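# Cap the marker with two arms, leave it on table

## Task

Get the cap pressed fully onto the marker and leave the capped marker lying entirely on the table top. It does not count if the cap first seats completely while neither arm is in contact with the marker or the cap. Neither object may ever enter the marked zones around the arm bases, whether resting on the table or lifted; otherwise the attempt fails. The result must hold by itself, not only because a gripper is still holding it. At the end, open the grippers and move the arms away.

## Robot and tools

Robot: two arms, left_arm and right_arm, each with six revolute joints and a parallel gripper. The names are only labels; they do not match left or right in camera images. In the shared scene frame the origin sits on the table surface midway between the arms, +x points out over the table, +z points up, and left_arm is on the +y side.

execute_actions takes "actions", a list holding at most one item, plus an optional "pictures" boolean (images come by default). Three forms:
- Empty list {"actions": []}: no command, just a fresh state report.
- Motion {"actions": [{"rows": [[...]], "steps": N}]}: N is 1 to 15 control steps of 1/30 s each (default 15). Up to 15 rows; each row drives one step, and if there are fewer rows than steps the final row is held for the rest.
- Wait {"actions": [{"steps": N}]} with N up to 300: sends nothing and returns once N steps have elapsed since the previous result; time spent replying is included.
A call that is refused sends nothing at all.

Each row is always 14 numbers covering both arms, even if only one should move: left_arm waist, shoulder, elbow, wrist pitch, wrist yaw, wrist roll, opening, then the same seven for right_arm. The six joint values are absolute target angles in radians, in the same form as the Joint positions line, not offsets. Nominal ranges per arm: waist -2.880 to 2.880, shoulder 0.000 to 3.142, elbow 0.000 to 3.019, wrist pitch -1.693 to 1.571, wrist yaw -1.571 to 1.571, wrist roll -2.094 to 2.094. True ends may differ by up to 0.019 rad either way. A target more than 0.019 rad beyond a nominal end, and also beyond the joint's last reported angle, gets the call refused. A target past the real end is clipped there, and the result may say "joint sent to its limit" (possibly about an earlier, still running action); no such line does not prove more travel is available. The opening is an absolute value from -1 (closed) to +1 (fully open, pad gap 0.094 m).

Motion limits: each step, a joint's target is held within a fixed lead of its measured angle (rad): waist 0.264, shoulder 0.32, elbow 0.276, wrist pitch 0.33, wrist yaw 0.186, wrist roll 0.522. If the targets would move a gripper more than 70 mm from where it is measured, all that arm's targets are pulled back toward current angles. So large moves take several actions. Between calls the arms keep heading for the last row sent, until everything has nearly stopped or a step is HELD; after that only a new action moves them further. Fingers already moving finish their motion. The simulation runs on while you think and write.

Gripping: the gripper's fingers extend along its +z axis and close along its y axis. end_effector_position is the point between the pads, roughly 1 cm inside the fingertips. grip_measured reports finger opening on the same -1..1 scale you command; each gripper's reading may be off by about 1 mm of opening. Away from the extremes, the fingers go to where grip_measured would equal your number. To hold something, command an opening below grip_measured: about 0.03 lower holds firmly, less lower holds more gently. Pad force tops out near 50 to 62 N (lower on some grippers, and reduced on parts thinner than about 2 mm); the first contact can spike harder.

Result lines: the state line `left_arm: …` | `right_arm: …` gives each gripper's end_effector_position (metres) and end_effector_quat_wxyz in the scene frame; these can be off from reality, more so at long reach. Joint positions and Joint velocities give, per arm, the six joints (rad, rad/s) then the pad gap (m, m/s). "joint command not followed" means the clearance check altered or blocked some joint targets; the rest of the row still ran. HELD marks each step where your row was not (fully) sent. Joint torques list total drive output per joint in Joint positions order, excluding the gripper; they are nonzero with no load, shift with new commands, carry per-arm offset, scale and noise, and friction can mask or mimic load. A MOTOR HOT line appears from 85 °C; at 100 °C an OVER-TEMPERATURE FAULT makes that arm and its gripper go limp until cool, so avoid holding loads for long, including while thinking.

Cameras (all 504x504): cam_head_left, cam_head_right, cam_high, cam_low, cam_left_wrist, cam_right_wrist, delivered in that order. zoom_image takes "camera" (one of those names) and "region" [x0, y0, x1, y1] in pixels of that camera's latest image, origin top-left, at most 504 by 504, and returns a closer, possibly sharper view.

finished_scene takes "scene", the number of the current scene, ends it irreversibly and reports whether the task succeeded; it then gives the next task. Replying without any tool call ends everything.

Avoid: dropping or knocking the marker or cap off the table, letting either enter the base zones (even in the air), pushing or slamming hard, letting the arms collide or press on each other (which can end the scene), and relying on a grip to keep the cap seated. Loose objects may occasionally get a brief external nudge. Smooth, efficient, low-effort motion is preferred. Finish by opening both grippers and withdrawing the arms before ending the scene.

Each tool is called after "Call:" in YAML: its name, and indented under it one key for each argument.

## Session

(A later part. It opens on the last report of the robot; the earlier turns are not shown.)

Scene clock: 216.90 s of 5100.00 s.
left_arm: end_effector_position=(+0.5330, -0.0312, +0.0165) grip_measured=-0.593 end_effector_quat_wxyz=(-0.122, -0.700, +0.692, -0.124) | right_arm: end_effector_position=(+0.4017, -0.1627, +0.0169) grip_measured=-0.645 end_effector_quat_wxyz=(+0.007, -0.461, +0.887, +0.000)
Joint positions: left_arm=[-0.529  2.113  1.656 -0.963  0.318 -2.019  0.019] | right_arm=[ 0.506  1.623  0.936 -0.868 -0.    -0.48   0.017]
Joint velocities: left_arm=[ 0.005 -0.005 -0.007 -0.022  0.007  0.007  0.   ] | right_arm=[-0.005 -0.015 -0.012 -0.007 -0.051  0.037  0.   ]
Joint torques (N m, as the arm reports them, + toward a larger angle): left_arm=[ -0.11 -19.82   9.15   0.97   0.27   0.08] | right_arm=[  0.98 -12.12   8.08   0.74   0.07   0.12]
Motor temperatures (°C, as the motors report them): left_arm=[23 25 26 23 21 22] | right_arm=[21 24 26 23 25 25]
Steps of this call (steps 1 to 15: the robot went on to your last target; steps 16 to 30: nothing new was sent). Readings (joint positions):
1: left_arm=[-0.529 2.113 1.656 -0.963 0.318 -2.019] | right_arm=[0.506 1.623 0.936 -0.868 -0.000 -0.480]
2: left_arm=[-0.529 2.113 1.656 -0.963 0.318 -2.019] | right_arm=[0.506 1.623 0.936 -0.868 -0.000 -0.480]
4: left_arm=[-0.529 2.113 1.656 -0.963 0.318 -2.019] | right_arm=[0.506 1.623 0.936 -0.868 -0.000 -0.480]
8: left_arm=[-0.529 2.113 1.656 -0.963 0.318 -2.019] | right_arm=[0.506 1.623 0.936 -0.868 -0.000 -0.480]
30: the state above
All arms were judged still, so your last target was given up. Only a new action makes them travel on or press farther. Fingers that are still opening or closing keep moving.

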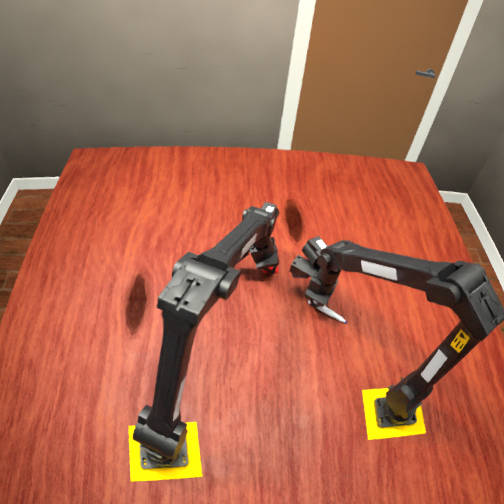

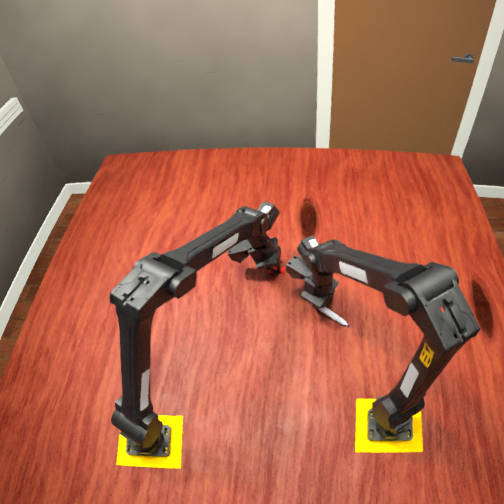

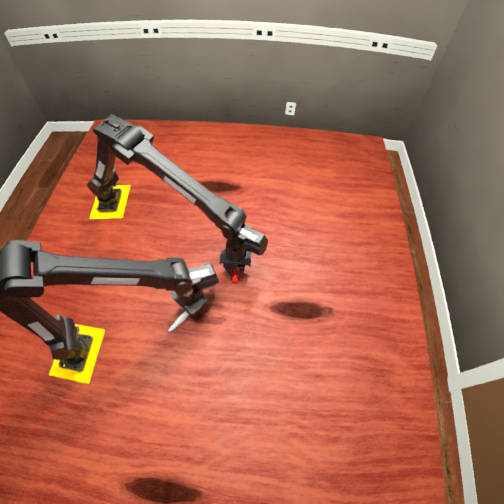

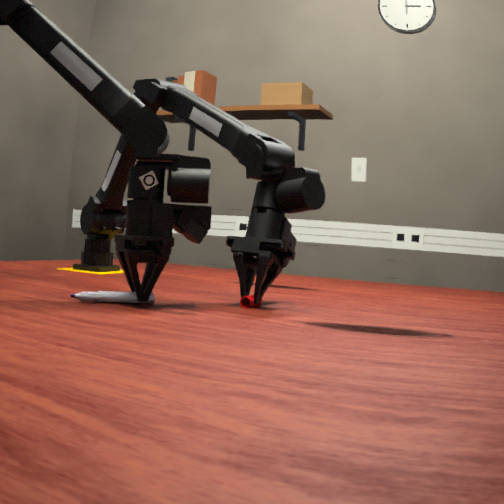

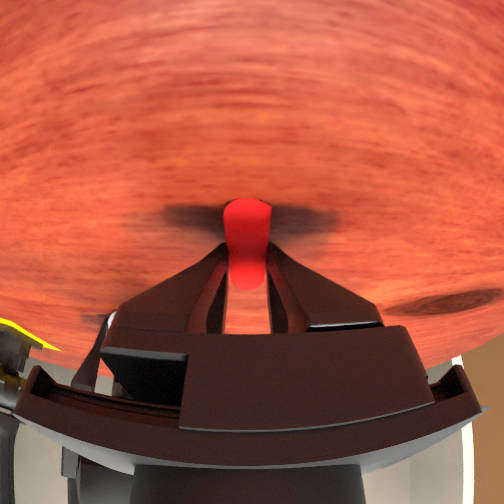

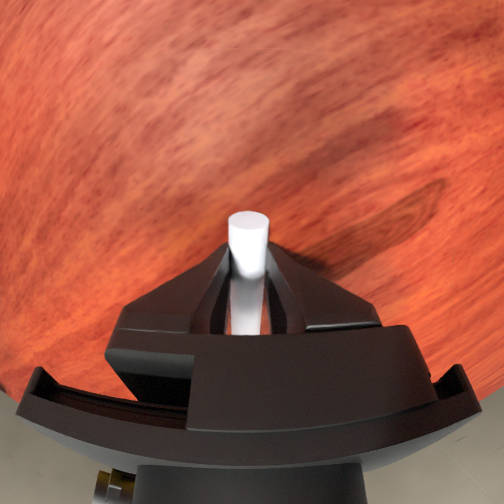

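Call:
execute_actions:
  actions:
    - {"rows":[[-0.527,2.119,1.656,-0.945,0.32,-2.01,-0.5,0.512,1.64,0.94,-0.86,0,-0.47,-0.69],[-0.527,2.119,1.656,-0.945,0.32,-2.01,-0.48,0.512,1.63,0.955,-0.87,0,-0.47,-0.69],[-0.527,2.119,1.654,-0.945,0.32,-2.01,-0.48,0.512,1.63,0.97,-0.88,0,-0.47,-0.69],[-0.527,2.119,1.652,-0.943,0.32,-2.01,-0.48,0.512,1.63,0.985,-0.895,0,-0.47,-0.69],[-0.527,2.119,1.65,-0.94,0.32,-2.01,-0.48,0.51,1.63,1.0,-0.91,0,-0.47,-0.69],[-0.527,2.119,1.648,-0.938,0.32,-2.01,-0.48,0.505,1.63,1.015,-0.925,0,-0.45,-0.69],[-0.527,2.119,1.646,-0.935,0.32,-2.01,-0.48,0.5,1.635,1.03,-0.94,0,-0.41,-0.69],[-0.527,2.119,1.644,-0.933,0.32,-2.01,-0.48,0.49,1.64,1.045,-0.955,0,-0.35,-0.69],[-0.527,2.119,1.644,-0.933,0.32,-2.01,-0.48,0.48,1.65,1.06,-0.965,0,-0.28,-0.69],[-0.527,2.119,1.644,-0.933,0.32,-2.01,-0.48,0.47,1.66,1.075,-0.97,0,-0.21,-0.69],[-0.527,2.119,1.644,-0.933,0.32,-2.01,-0.48,0.46,1.67,1.09,-0.975,0,-0.14,-0.69],[-0.527,2.119,1.644,-0.933,0.32,-2.01,-0.48,0.45,1.68,1.105,-0.98,0,-0.07,-0.69],[-0.527,2.119,1.644,-0.933,0.32,-2.01,-0.48,0.44,1.69,1.12,-0.985,0,0,-0.69],[-0.527,2.119,1.644,-0.933,0.32,-2.01,-0.48,0.43,1.70,1.135,-0.99,0,0.07,-0.69],[-0.527,2.119,1.644,-0.933,0.32,-2.01,-0.48,0.42,1.71,1.15,-0.995,0,0.14,-0.69]]}
  pictures: false

Call:
execute_actions:
  actions:
    - {"rows":[[-0.527,2.119,1.644,-0.933,0.32,-2.01,-0.52,0.41,1.72,1.165,-1.0,0,0.22,-0.69],[-0.527,2.119,1.644,-0.933,0.32,-2.01,-0.56,0.4,1.73,1.18,-1.005,0,0.3,-0.69],[-0.527,2.119,1.644,-0.933,0.32,-2.01,-0.6,0.39,1.74,1.195,-1.01,0,0.38,-0.69],[-0.527,2.119,1.644,-0.933,0.32,-2.01,-0.63,0.38,1.75,1.21,-1.015,0,0.46,-0.69],[-0.527,2.119,1.644,-0.933,0.32,-2.01,-0.63,0.37,1.76,1.225,-1.02,0,0.54,-0.69],[-0.527,2.119,1.644,-0.933,0.32,-2.01,-0.63,0.36,1.77,1.24,-1.025,0,0.62,-0.69],[-0.527,2.119,1.644,-0.933,0.32,-2.01,-0.63,0.35,1.78,1.255,-1.03,0,0.7,-0.69],[-0.527,2.119,1.644,-0.933,0.32,-2.01,-0.63,0.34,1.79,1.27,-1.035,0,0.78,-0.69],[-0.527,2.119,1.644,-0.933,0.32,-2.01,-0.63,0.33,1.8,1.285,-1.04,0,0.86,-0.69],[-0.527,2.119,1.644,-0.933,0.32,-2.01,-0.63,0.325,1.81,1.3,-1.045,0,0.94,-0.69],[-0.527,2.119,1.644,-0.933,0.32,-2.01,-0.63,0.32,1.82,1.315,-1.048,0,1.02,-0.69],[-0.527,2.119,1.644,-0.933,0.32,-2.01,-0.63,0.32,1.83,1.327,-1.05,0,1.1,-0.69],[-0.527,2.119,1.644,-0.933,0.32,-2.01,-0.63,0.32,1.835,1.335,-1.05,0,1.18,-0.69],[-0.527,2.119,1.644,-0.933,0.32,-2.01,-0.63,0.32,1.84,1.34,-1.05,0,1.26,-0.69],[-0.527,2.119,1.644,-0.933,0.32,-2.01,-0.63,0.32,1.84,1.34,-1.05,0,1.875,-0.69]]}
  pictures: false

Call:
execute_actions:
  actions:
    - {"steps":30}

Scene clock: 270.53 s of 5100.00 s.
left_arm: end_effector_position=(+0.5314, -0.0305, +0.0122) grip_measured=-0.483 end_effector_quat_wxyz=(-0.122, -0.700, +0.692, -0.124) | right_arm: end_effector_position=(+0.4523, -0.1637, +0.0504) grip_measured=-0.658 end_effector_quat_wxyz=(+0.016, -0.269, +0.963, +0.003)
Joint positions: left_arm=[-0.529  2.114  1.645 -0.952  0.318 -2.019  0.024] | right_arm=[ 0.453  1.66   1.092 -0.97  -0.    -0.12   0.016]
Joint velocities: left_arm=[-0.015  0.005 -0.002  0.022  0.022 -0.037  0.001] | right_arm=[-0.376  0.278  0.486 -0.125 -0.037  1.678  0.   ]
Joint torques (N m, as the arm reports them, + toward a larger angle): left_arm=[ -0.05 -19.83   8.98   0.94   0.27   0.08] | right_arm=[  0.65 -13.13  11.81  -0.33   0.01   0.18]
Motor temperatures (°C, as the motors report them): left_arm=[23 25 26 23 21 22] | right_arm=[21 24 26 23 25 25]
Steps of this call (steps 1 to 90: nothing new was sent; then 50.13 s passed at rest; steps 91 to 105: all 15 steps of this action). Readings (joint positions):
91: left_arm=[-0.529 2.113 1.656 -0.963 0.318 -2.019] | right_arm=[0.506 1.623 0.936 -0.868 -0.000 -0.480]
92: left_arm=[-0.529 2.113 1.656 -0.963 0.318 -2.019] | right_arm=[0.506 1.623 0.936 -0.868 -0.000 -0.480]
94: left_arm=[-0.529 2.113 1.656 -0.963 0.318 -2.019] | right_arm=[0.506 1.623 0.937 -0.871 -0.000 -0.480]
98: left_arm=[-0.529 2.113 1.650 -0.955 0.318 -2.019] | right_arm=[0.506 1.623 0.969 -0.918 -0.000 -0.448]
105: the state above

Scene clock: 271.03 s of 5100.00 s.
left_arm: end_effector_position=(+0.5315, -0.0306, +0.0122) grip_measured=-0.609 end_effector_quat_wxyz=(-0.122, -0.700, +0.692, -0.125) | right_arm: end_effector_position=(+0.5328, -0.2038, +0.0458) grip_measured=-0.658 end_effector_quat_wxyz=(+0.007, +0.356, +0.934, +0.006)
Joint positions: left_arm=[-0.529  2.114  1.645 -0.951  0.318 -2.019  0.018] | right_arm=[ 0.317  1.815  1.294 -1.033 -0.     1.017  0.016]
Joint velocities: left_arm=[-0.015  0.015  0.002 -0.002  0.066 -0.037  0.   ] | right_arm=[-0.044  0.122  0.208  0.002 -0.051  2.821  0.001]
Joint torques (N m, as the arm reports them, + toward a larger angle): left_arm=[ -0.09 -19.94   8.95   0.95   0.26   0.08] | right_arm=[  1.09 -16.77  12.4   -0.61   0.11   0.1 ]
Motor temperatures (°C, as the motors report them): left_arm=[23 25 26 23 21 22] | right_arm=[21 24 26 23 25 25]
Steps of this call (steps 1 to 15: all 15 steps of this action). Readings (joint positions):
1: left_arm=[-0.529 2.114 1.645 -0.951 0.318 -2.019] | right_arm=[0.440 1.671 1.108 -0.974 -0.000 -0.056]
2: left_arm=[-0.529 2.114 1.645 -0.951 0.318 -2.019] | right_arm=[0.428 1.682 1.123 -0.979 -0.000 0.010]
4: left_arm=[-0.529 2.114 1.645 -0.951 0.318 -2.019] | right_arm=[0.403 1.705 1.150 -0.989 -0.000 0.151]
8: left_arm=[-0.529 2.114 1.645 -0.951 0.318 -2.019] | right_arm=[0.362 1.751 1.203 -1.011 -0.000 0.451]
15: the state above

Scene clock: 272.03 s of 5100.00 s.
left_arm: end_effector_position=(+0.5315, -0.0306, +0.0122) grip_measured=-0.609 end_effector_quat_wxyz=(-0.122, -0.700, +0.692, -0.125) | right_arm: end_effector_position=(+0.5345, -0.2035, +0.0458) grip_measured=-0.659 end_effector_quat_wxyz=(+0.004, +0.708, +0.706, +0.007)
Joint positions: left_arm=[-0.529  2.114  1.645 -0.951  0.318 -2.019  0.018] | right_arm=[ 0.316  1.819  1.301 -1.036 -0.     1.863  0.016]
Joint velocities: left_arm=[-0.015 -0.015 -0.002 -0.002  0.081 -0.022  0.   ] | right_arm=[ 0.005  0.005 -0.007 -0.027  0.007  0.051  0.   ]
Joint torques (N m, as the arm reports them, + toward a larger angle): left_arm=[ -0.12 -19.86   8.95   0.96   0.27   0.08] | right_arm=[  1.53 -16.56  12.97  -0.44   0.16   0.16]
Motor temperatures (°C, as the motors report them): left_arm=[23 25 26 23 21 22] | right_arm=[21 24 26 23 25 25]
Steps of this call (steps 1 to 30: the robot went on to your last target). Readings (joint positions):
1: left_arm=[-0.529 2.114 1.645 -0.951 0.318 -2.019] | right_arm=[0.316 1.818 1.299 -1.033 -0.000 1.117]
2: left_arm=[-0.529 2.114 1.645 -0.951 0.318 -2.019] | right_arm=[0.316 1.819 1.301 -1.033 -0.000 1.216]
4: left_arm=[-0.529 2.114 1.645 -0.951 0.318 -2.019] | right_arm=[0.316 1.819 1.301 -1.034 -0.000 1.415]
8: left_arm=[-0.529 2.114 1.645 -0.951 0.318 -2.019] | right_arm=[0.316 1.819 1.301 -1.036 -0.000 1.680]
30: the state above

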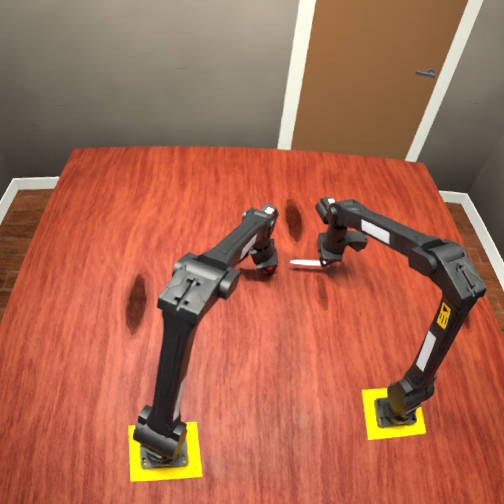

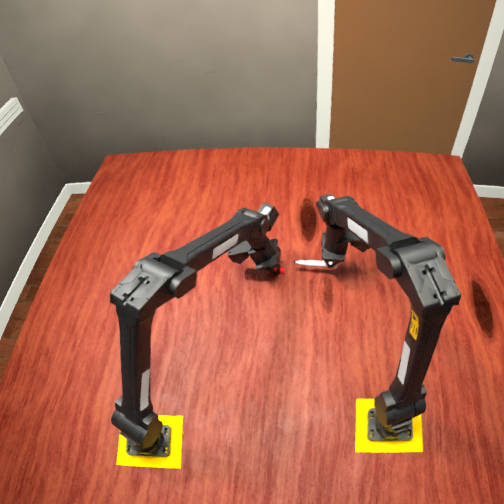

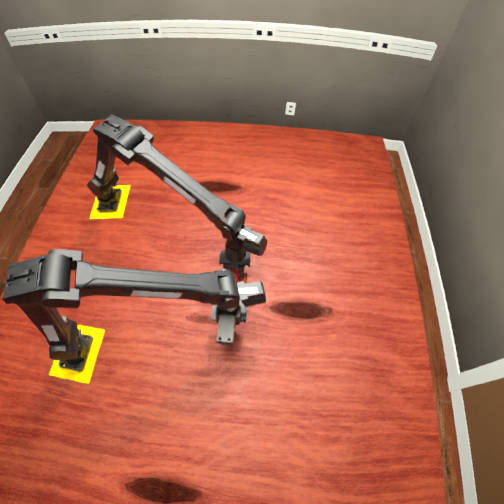

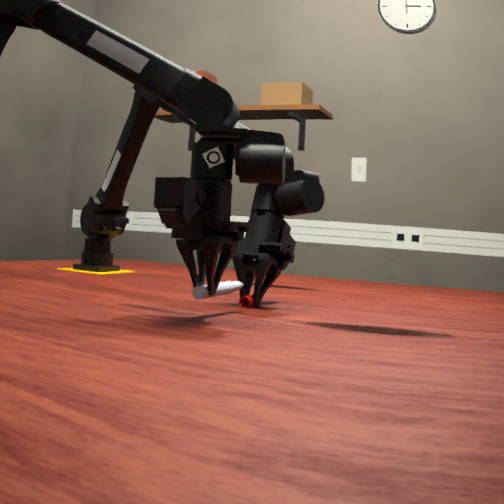

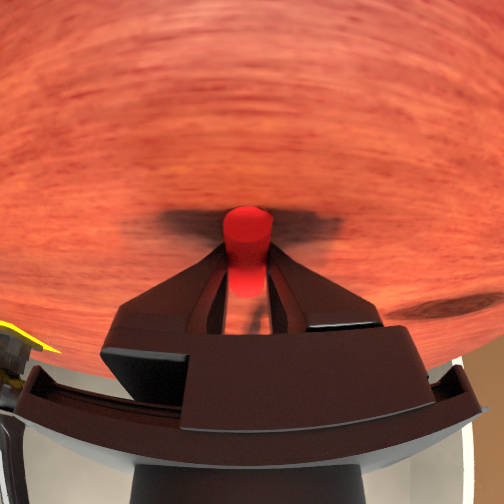

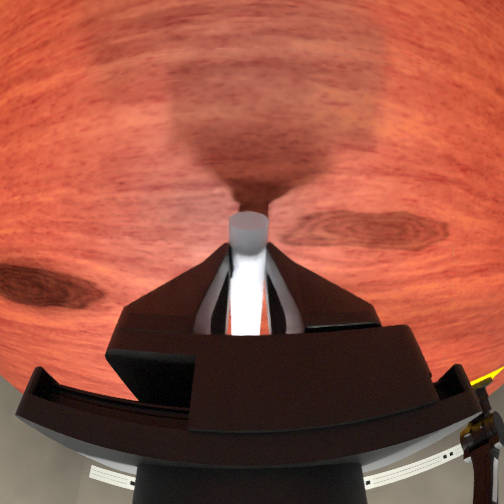

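Call:
execute_actions:
  actions:
    - {"rows":[[-0.527,2.119,1.644,-0.933,0.32,-2.01,-0.64,0.324,1.844,1.33,-1.04,0,1.88,-0.69],[-0.527,2.119,1.644,-0.933,0.32,-2.01,-0.64,0.328,1.848,1.33,-1.03,0,1.885,-0.69],[-0.527,2.119,1.644,-0.933,0.32,-2.01,-0.64,0.332,1.852,1.33,-1.02,0,1.89,-0.69],[-0.527,2.119,1.644,-0.933,0.32,-2.01,-0.64,0.336,1.856,1.33,-1.015,0,1.895,-0.69],[-0.527,2.119,1.644,-0.933,0.32,-2.01,-0.64,0.34,1.86,1.33,-1.01,0,1.9,-0.69],[-0.527,2.119,1.644,-0.933,0.32,-2.01,-0.64,0.344,1.864,1.33,-1.005,0,1.905,-0.69],[-0.527,2.119,1.644,-0.933,0.32,-2.01,-0.64,0.348,1.868,1.33,-1.0,0,1.91,-0.69],[-0.527,2.119,1.644,-0.933,0.32,-2.01,-0.64,0.352,1.872,1.33,-0.995,0,1.91,-0.69],[-0.527,2.119,1.644,-0.933,0.32,-2.01,-0.64,0.356,1.876,1.33,-0.99,0,1.91,-0.69],[-0.527,2.119,1.644,-0.933,0.32,-2.01,-0.64,0.36,1.88,1.33,-0.985,0,1.91,-0.69],[-0.527,2.119,1.644,-0.933,0.32,-2.01,-0.64,0.36,1.884,1.33,-0.985,0,1.91,-0.69]],"steps":15}
  pictures: false

Call:
execute_actions:
  actions:
    - {"steps":10}

Scene clock: 285.43 s of 5100.00 s.
left_arm: end_effector_position=(+0.5315, -0.0306, +0.0122) grip_measured=-0.609 end_effector_quat_wxyz=(-0.122, -0.700, +0.692, -0.125) | right_arm: end_effector_position=(+0.5319, -0.1808, +0.0238) grip_measured=-0.659 end_effector_quat_wxyz=(+0.001, +0.705, +0.710, +0.003)
Joint positions: left_arm=[-0.529  2.114  1.645 -0.951  0.318 -2.019  0.018] | right_arm=[ 0.36   1.864  1.301 -1.001 -0.     1.896  0.016]
Joint velocities: left_arm=[-0.005 -0.005  0.012  0.007 -0.037 -0.022 -0.001] | right_arm=[ 0.024  0.063  0.002  0.002 -0.022  0.081  0.   ]
Joint torques (N m, as the arm reports them, + toward a larger angle): left_arm=[ -0.04 -19.85   8.94   0.95   0.26   0.08] | right_arm=[  0.75 -17.48  11.71   0.31   0.21   0.13]
Motor temperatures (°C, as the motors report them): left_arm=[23 25 26 23 21 22] | right_arm=[21 25 28 23 25 25]
Steps of this call (steps 1 to 15: the robot went on to your last target; steps 16 to 90: nothing new was sent; then 9.90 s passed at rest; steps 91 to 105: all 15 steps of this action). Readings (joint positions):
91: left_arm=[-0.529 2.114 1.645 -0.951 0.318 -2.019] | right_arm=[0.316 1.819 1.301 -1.036 -0.000 1.865]
92: left_arm=[-0.529 2.114 1.645 -0.951 0.318 -2.019] | right_arm=[0.317 1.819 1.301 -1.036 -0.000 1.867]
94: left_arm=[-0.529 2.114 1.645 -0.951 0.318 -2.019] | right_arm=[0.319 1.821 1.301 -1.035 -0.000 1.872]
98: left_arm=[-0.529 2.114 1.645 -0.951 0.318 -2.019] | right_arm=[0.332 1.833 1.301 -1.020 -0.000 1.886]
105: the state above

Scene clock: 285.77 s of 5100.00 s.
left_arm: end_effector_position=(+0.5315, -0.0306, +0.0122) grip_measured=-0.609 end_effector_quat_wxyz=(-0.122, -0.700, +0.692, -0.125) | right_arm: end_effector_position=(+0.5316, -0.1807, +0.0226) grip_measured=-0.659 end_effector_quat_wxyz=(+0.001, +0.705, +0.709, +0.002)
Joint positions: left_arm=[-0.529  2.114  1.645 -0.951  0.318 -2.019  0.018] | right_arm=[ 0.36   1.866  1.301 -1.001 -0.     1.899  0.016]
Joint velocities: left_arm=[-0.005 -0.005 -0.002 -0.007  0.007  0.037  0.   ] | right_arm=[-0.005  0.005  0.002  0.002 -0.007  0.037 -0.   ]
Joint torques (N m, as the arm reports them, + toward a larger angle): left_arm=[ -0.12 -19.88   8.95   0.95   0.27   0.09] | right_arm=[  0.95 -17.23  11.74   0.57   0.14   0.15]
Motor temperatures (°C, as the motors report them): left_arm=[23 25 26 23 21 22] | right_arm=[21 25 28 23 25 25]
Steps of this call (steps 1 to 10: the robot went on to your last target). Readings (joint positions):
1: left_arm=[-0.529 2.114 1.645 -0.951 0.318 -2.019] | right_arm=[0.360 1.865 1.301 -1.001 -0.000 1.897]
2: left_arm=[-0.529 2.114 1.645 -0.951 0.318 -2.019] | right_arm=[0.360 1.866 1.301 -1.001 -0.000 1.897]
4: left_arm=[-0.529 2.114 1.645 -0.951 0.318 -2.019] | right_arm=[0.360 1.866 1.301 -1.001 -0.000 1.898]
8: left_arm=[-0.529 2.114 1.645 -0.951 0.318 -2.019] | right_arm=[0.360 1.866 1.301 -1.001 -0.000 1.898]
10: the state above

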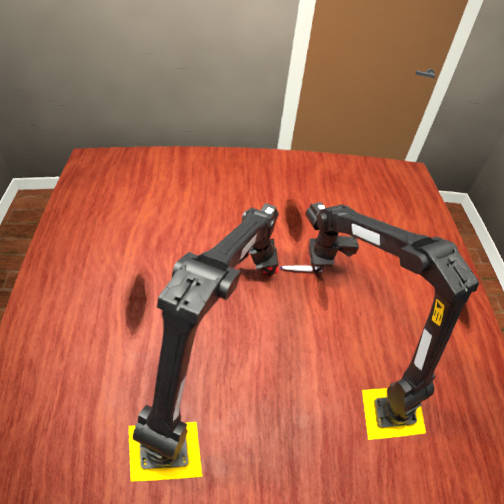

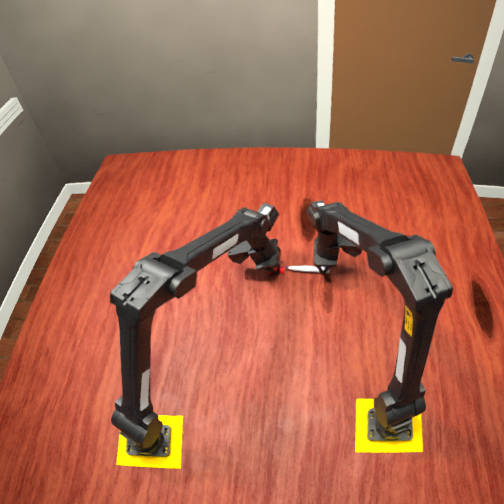

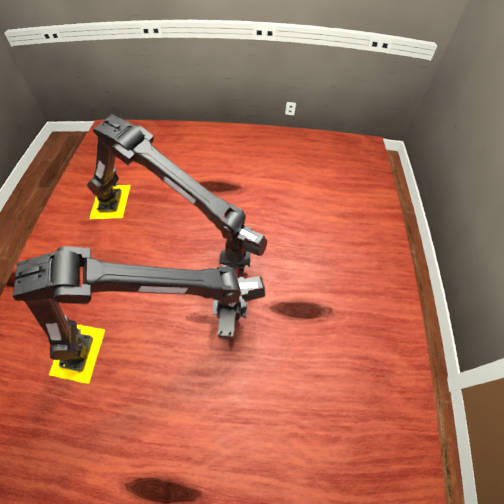

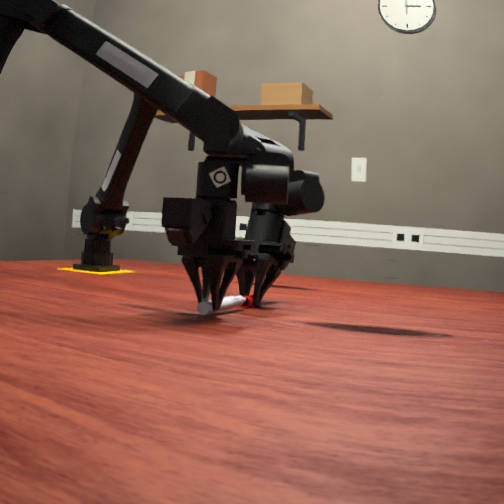

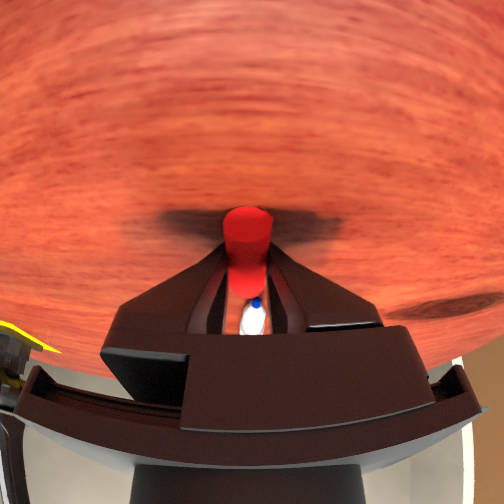

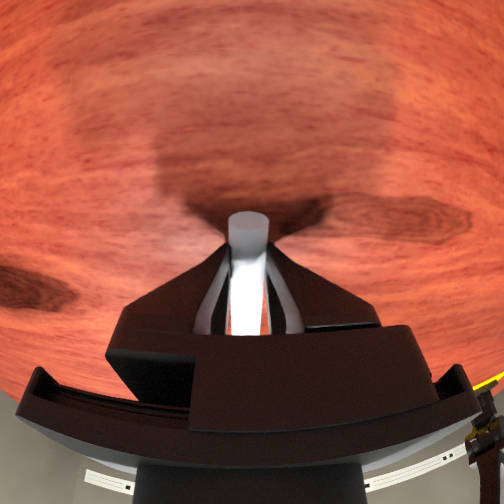

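Call:
zoom_image:
  camera: "cam_left_wrist"
  region: [200,200,300,340]

Call:
zoom_image:
  camera: "cam_head_right"
  region: [255,245,345,290]

Call:
zoom_image:
  camera: "cam_low"
  region: [180,275,280,325]

Region (200, 200, 300, 340) of cam_left_wrist's 504x504 image, scaled by 3.600, with more detail than that image has; it fills the left 360 columns of this view, and the rest is white.

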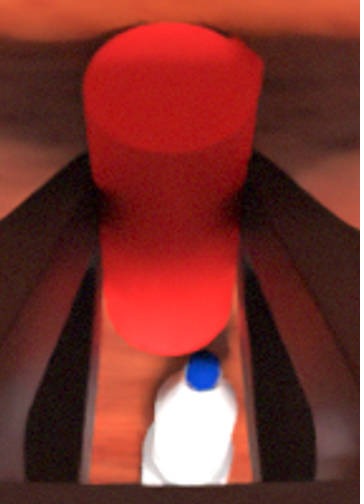

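Region (255, 245, 345, 290) of cam_head_right's 504x504 image, scaled by 5.600, with more detail than that image has.

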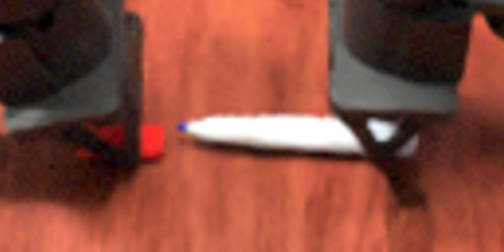

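Region (180, 275, 280, 325) of cam_low's 504x504 image, scaled by 5.040, with more detail than that image has.

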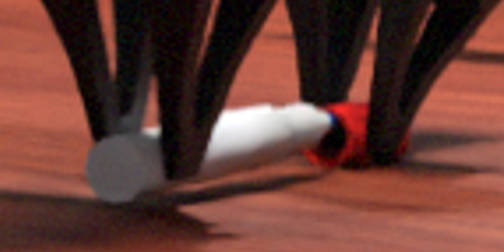

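Call:
execute_actions:
  actions:
    - {"rows":[[-0.527,2.119,1.644,-0.933,0.32,-2.01,-0.64,0.363,1.89,1.33,-0.985,0,1.9,-0.69],[-0.527,2.119,1.644,-0.933,0.32,-2.01,-0.64,0.366,1.896,1.33,-0.985,0,1.9,-0.69],[-0.527,2.119,1.644,-0.933,0.32,-2.01,-0.64,0.369,1.896,1.33,-0.985,0,1.9,-0.69],[-0.527,2.119,1.644,-0.933,0.32,-2.01,-0.64,0.372,1.896,1.33,-0.985,0,1.9,-0.69],[-0.527,2.119,1.644,-0.933,0.32,-2.01,-0.64,0.376,1.896,1.33,-0.985,0,1.9,-0.69]],"steps":15}

Call:
zoom_image:
  camera: "cam_left_wrist"
  region: [200,200,300,340]

Call:
zoom_image:
  camera: "cam_head_right"
  region: [255,245,345,290]

Call:
zoom_image:
  camera: "cam_low"
  region: [180,275,280,325]

Scene clock: 306.20 s of 5100.00 s.
left_arm: end_effector_position=(+0.5315, -0.0306, +0.0122) grip_measured=-0.609 end_effector_quat_wxyz=(-0.122, -0.700, +0.692, -0.125) | right_arm: end_effector_position=(+0.5294, -0.1758, +0.0207) grip_measured=-0.659 end_effector_quat_wxyz=(+0.000, +0.702, +0.712, +0.001)
Joint positions: left_arm=[-0.529  2.114  1.645 -0.951  0.318 -2.019  0.018] | right_arm=[ 0.37   1.87   1.301 -1.001 -0.     1.899  0.016]
Joint velocities: left_arm=[-0.005 -0.005  0.002 -0.007  0.022  0.066  0.001] | right_arm=[ 0.005 -0.024 -0.002 -0.022 -0.066  0.051 -0.001]
Joint torques (N m, as the arm reports them, + toward a larger angle): left_arm=[ -0.07 -19.9    8.94   0.95   0.27   0.08] | right_arm=[  1.19 -17.01  11.72   0.53   0.18   0.09]
Motor temperatures (°C, as the motors report them): left_arm=[23 25 26 23 21 22] | right_arm=[21 25 28 23 25 25]
Steps of this call (steps 1 to 15: the robot went on to your last target; steps 16 to 90: nothing new was sent; then 16.93 s passed at rest; steps 91 to 105: all 15 steps of this action). Readings (joint positions):
91: left_arm=[-0.529 2.114 1.645 -0.951 0.318 -2.019] | right_arm=[0.360 1.866 1.301 -1.001 -0.000 1.899]
92: left_arm=[-0.529 2.114 1.645 -0.951 0.318 -2.019] | right_arm=[0.360 1.866 1.301 -1.001 -0.000 1.899]
94: left_arm=[-0.529 2.114 1.645 -0.951 0.318 -2.019] | right_arm=[0.360 1.867 1.301 -1.001 -0.000 1.899]
98: left_arm=[-0.529 2.114 1.645 -0.951 0.318 -2.019] | right_arm=[0.365 1.869 1.301 -1.001 -0.000 1.899]
105: the state above

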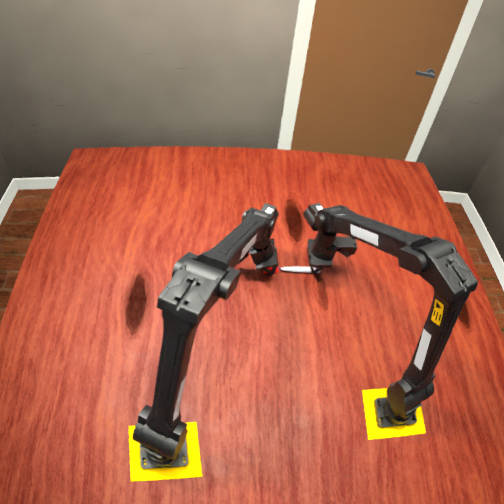

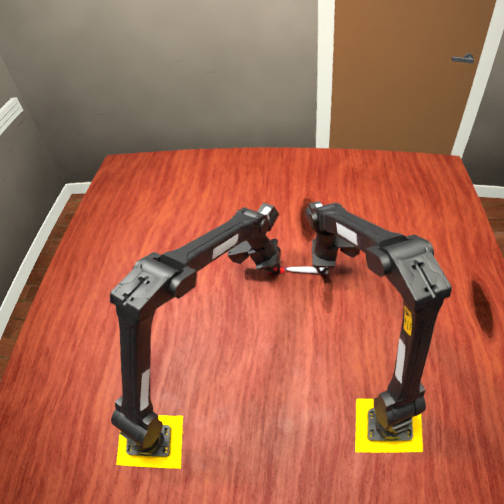

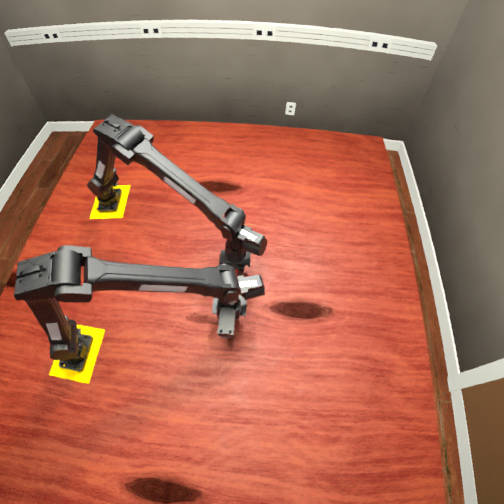

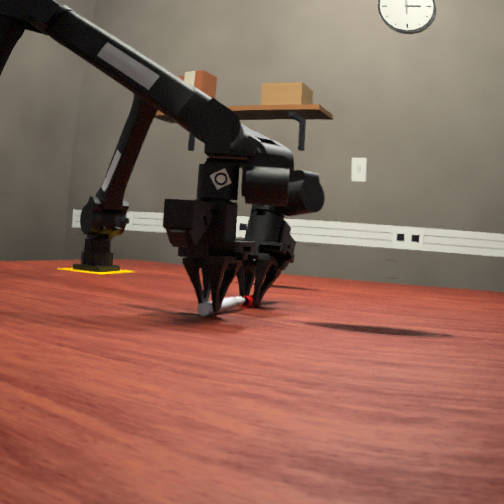

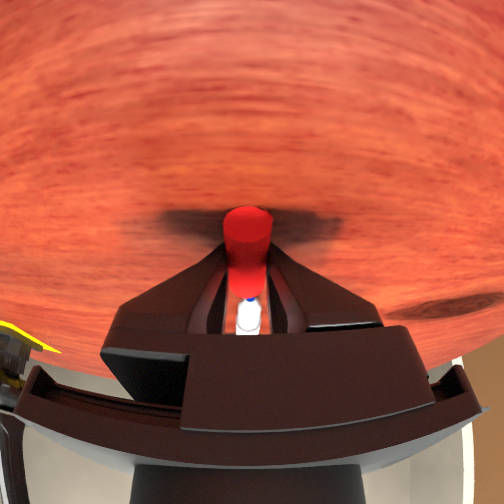

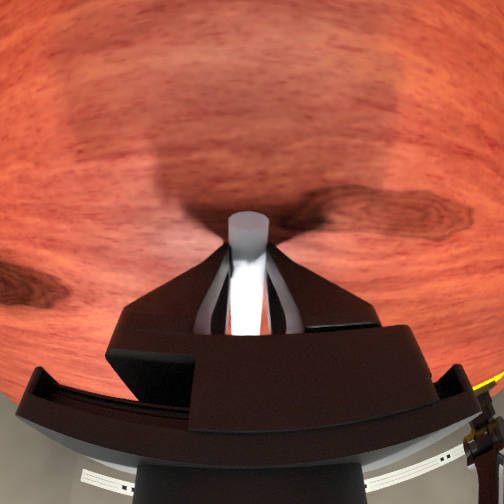

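Region (200, 200, 300, 340) of cam_left_wrist's 504x504 image, scaled by 3.600, with more detail than that image has; it fills the left 360 columns of this view, and the rest is white.

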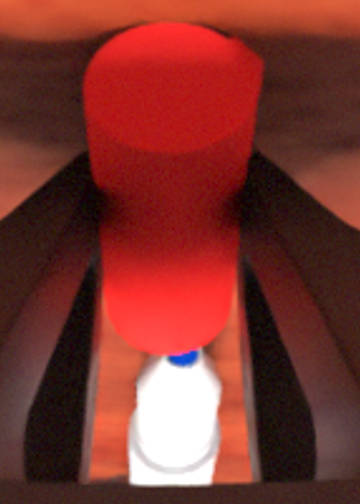

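Region (255, 245, 345, 290) of cam_head_right's 504x504 image, scaled by 5.600, with more detail than that image has.

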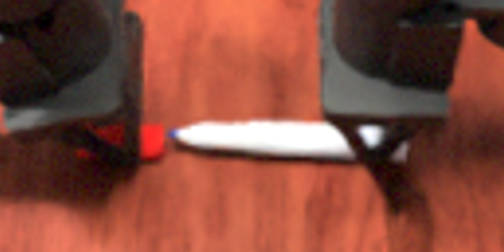

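Region (180, 275, 280, 325) of cam_low's 504x504 image, scaled by 5.040, with more detail than that image has.

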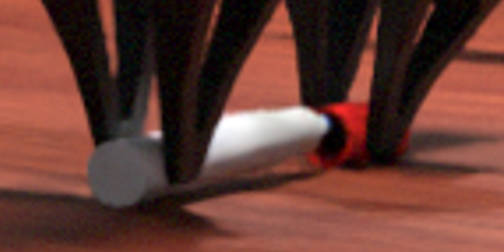

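Call:
execute_actions:
  actions:
    - {"rows":[[-0.527,2.119,1.644,-0.933,0.32,-2.01,-0.64,0.378,1.898,1.33,-0.983,0.01,1.9,-0.69],[-0.527,2.119,1.644,-0.933,0.32,-2.01,-0.64,0.381,1.9,1.33,-0.981,0.02,1.9,-0.69],[-0.527,2.119,1.644,-0.933,0.32,-2.01,-0.64,0.384,1.9,1.33,-0.979,0.032,1.9,-0.69],[-0.527,2.119,1.644,-0.933,0.32,-2.01,-0.64,0.387,1.9,1.33,-0.976,0.032,1.9,-0.69],[-0.527,2.119,1.644,-0.933,0.32,-2.01,-0.64,0.39,1.9,1.33,-0.976,0.032,1.9,-0.69],[-0.527,2.119,1.644,-0.933,0.32,-2.01,-0.64,0.394,1.9,1.33,-0.976,0.032,1.9,-0.69]],"steps":15}

Call:
zoom_image:
  camera: "cam_left_wrist"
  region: [200,200,300,340]

Call:
zoom_image:
  camera: "cam_head_right"
  region: [255,245,345,290]

Call:
zoom_image:
  camera: "cam_low"
  region: [180,275,280,325]

Scene clock: 322.73 s of 5100.00 s.
left_arm: end_effector_position=(+0.5315, -0.0306, +0.0122) grip_measured=-0.609 end_effector_quat_wxyz=(-0.122, -0.700, +0.692, -0.125) | right_arm: end_effector_position=(+0.5297, -0.1711, +0.0193) grip_measured=-0.659 end_effector_quat_wxyz=(+0.016, +0.695, +0.719, -0.004)
Joint positions: left_arm=[-0.529  2.114  1.645 -0.951  0.318 -2.019  0.018] | right_arm=[ 0.389  1.873  1.301 -0.992  0.031  1.899  0.016]
Joint velocities: left_arm=[-0.005 -0.005 -0.002  0.012  0.066  0.007 -0.   ] | right_arm=[-0.005  0.005 -0.002 -0.002  0.022  0.022  0.   ]
Joint torques (N m, as the arm reports them, + toward a larger angle): left_arm=[ -0.06 -19.9    8.94   0.97   0.26   0.08] | right_arm=[  1.58 -16.76  11.62   0.65   0.16   0.05]
Motor temperatures (°C, as the motors report them): left_arm=[23 25 26 23 21 22] | right_arm=[21 25 28 23 25 25]
Steps of this call (steps 1 to 15: the robot went on to your last target; steps 16 to 90: nothing new was sent; then 13.03 s passed at rest; steps 91 to 105: all 15 steps of this action). Readings (joint positions):
91: left_arm=[-0.529 2.114 1.645 -0.951 0.318 -2.019] | right_arm=[0.370 1.870 1.301 -1.000 0.003 1.899]
92: left_arm=[-0.529 2.114 1.645 -0.951 0.318 -2.019] | right_arm=[0.371 1.870 1.301 -1.000 0.011 1.899]
94: left_arm=[-0.529 2.114 1.645 -0.951 0.318 -2.019] | right_arm=[0.372 1.871 1.301 -0.996 0.027 1.899]
98: left_arm=[-0.529 2.114 1.645 -0.951 0.318 -2.019] | right_arm=[0.381 1.873 1.301 -0.992 0.031 1.899]
105: the state above

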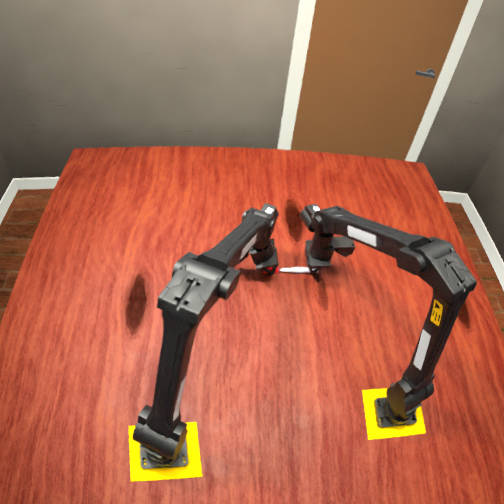

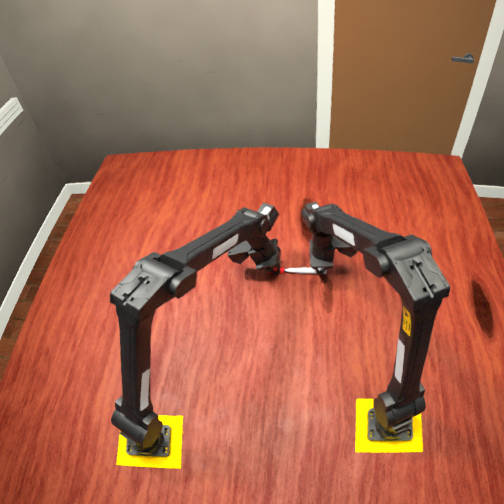

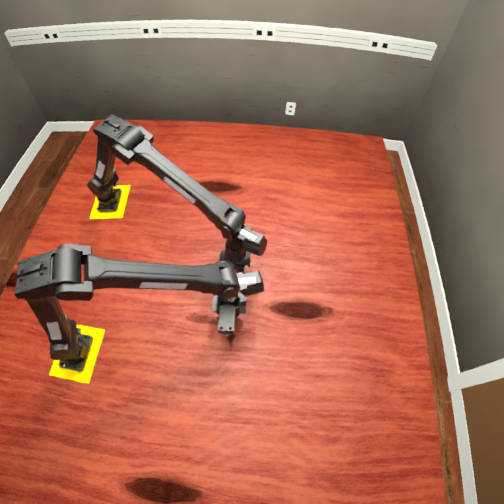

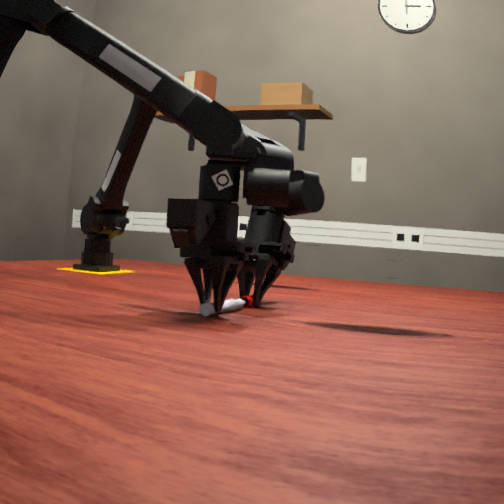

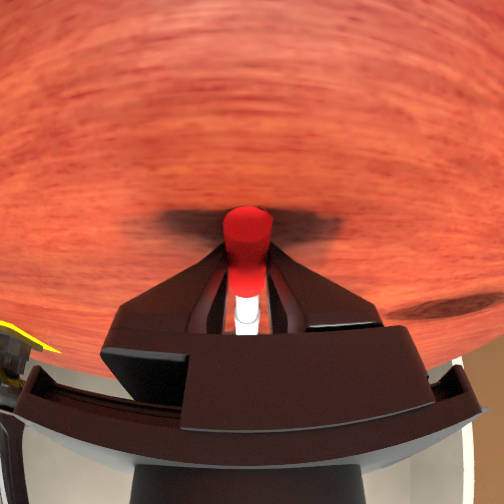

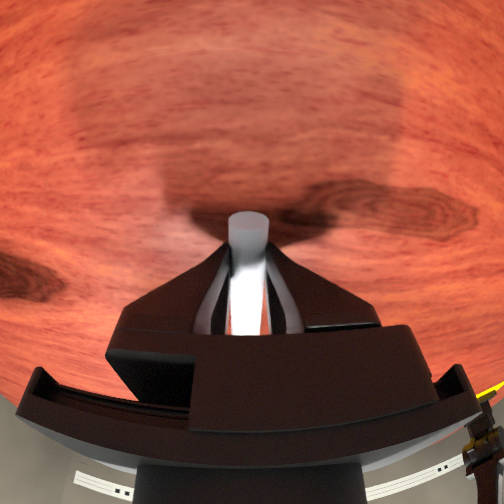

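Region (200, 200, 300, 340) of cam_left_wrist's 504x504 image, scaled by 3.600, with more detail than that image has; it fills the left 360 columns of this view, and the rest is white.

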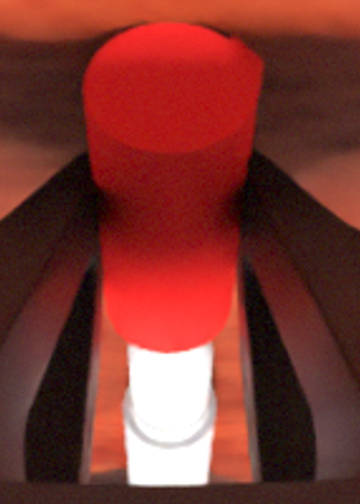

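Region (255, 245, 345, 290) of cam_head_right's 504x504 image, scaled by 5.600, with more detail than that image has.

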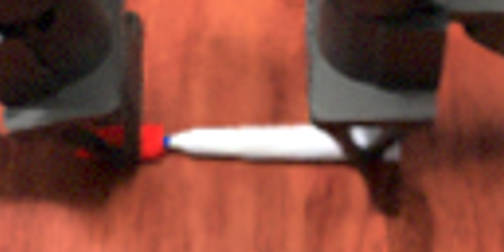

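Region (180, 275, 280, 325) of cam_low's 504x504 image, scaled by 5.040, with more detail than that image has.

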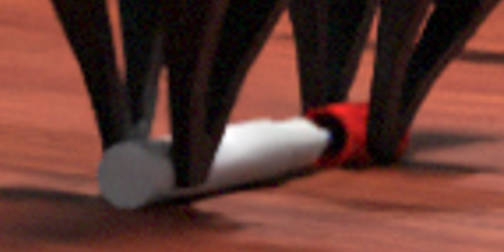

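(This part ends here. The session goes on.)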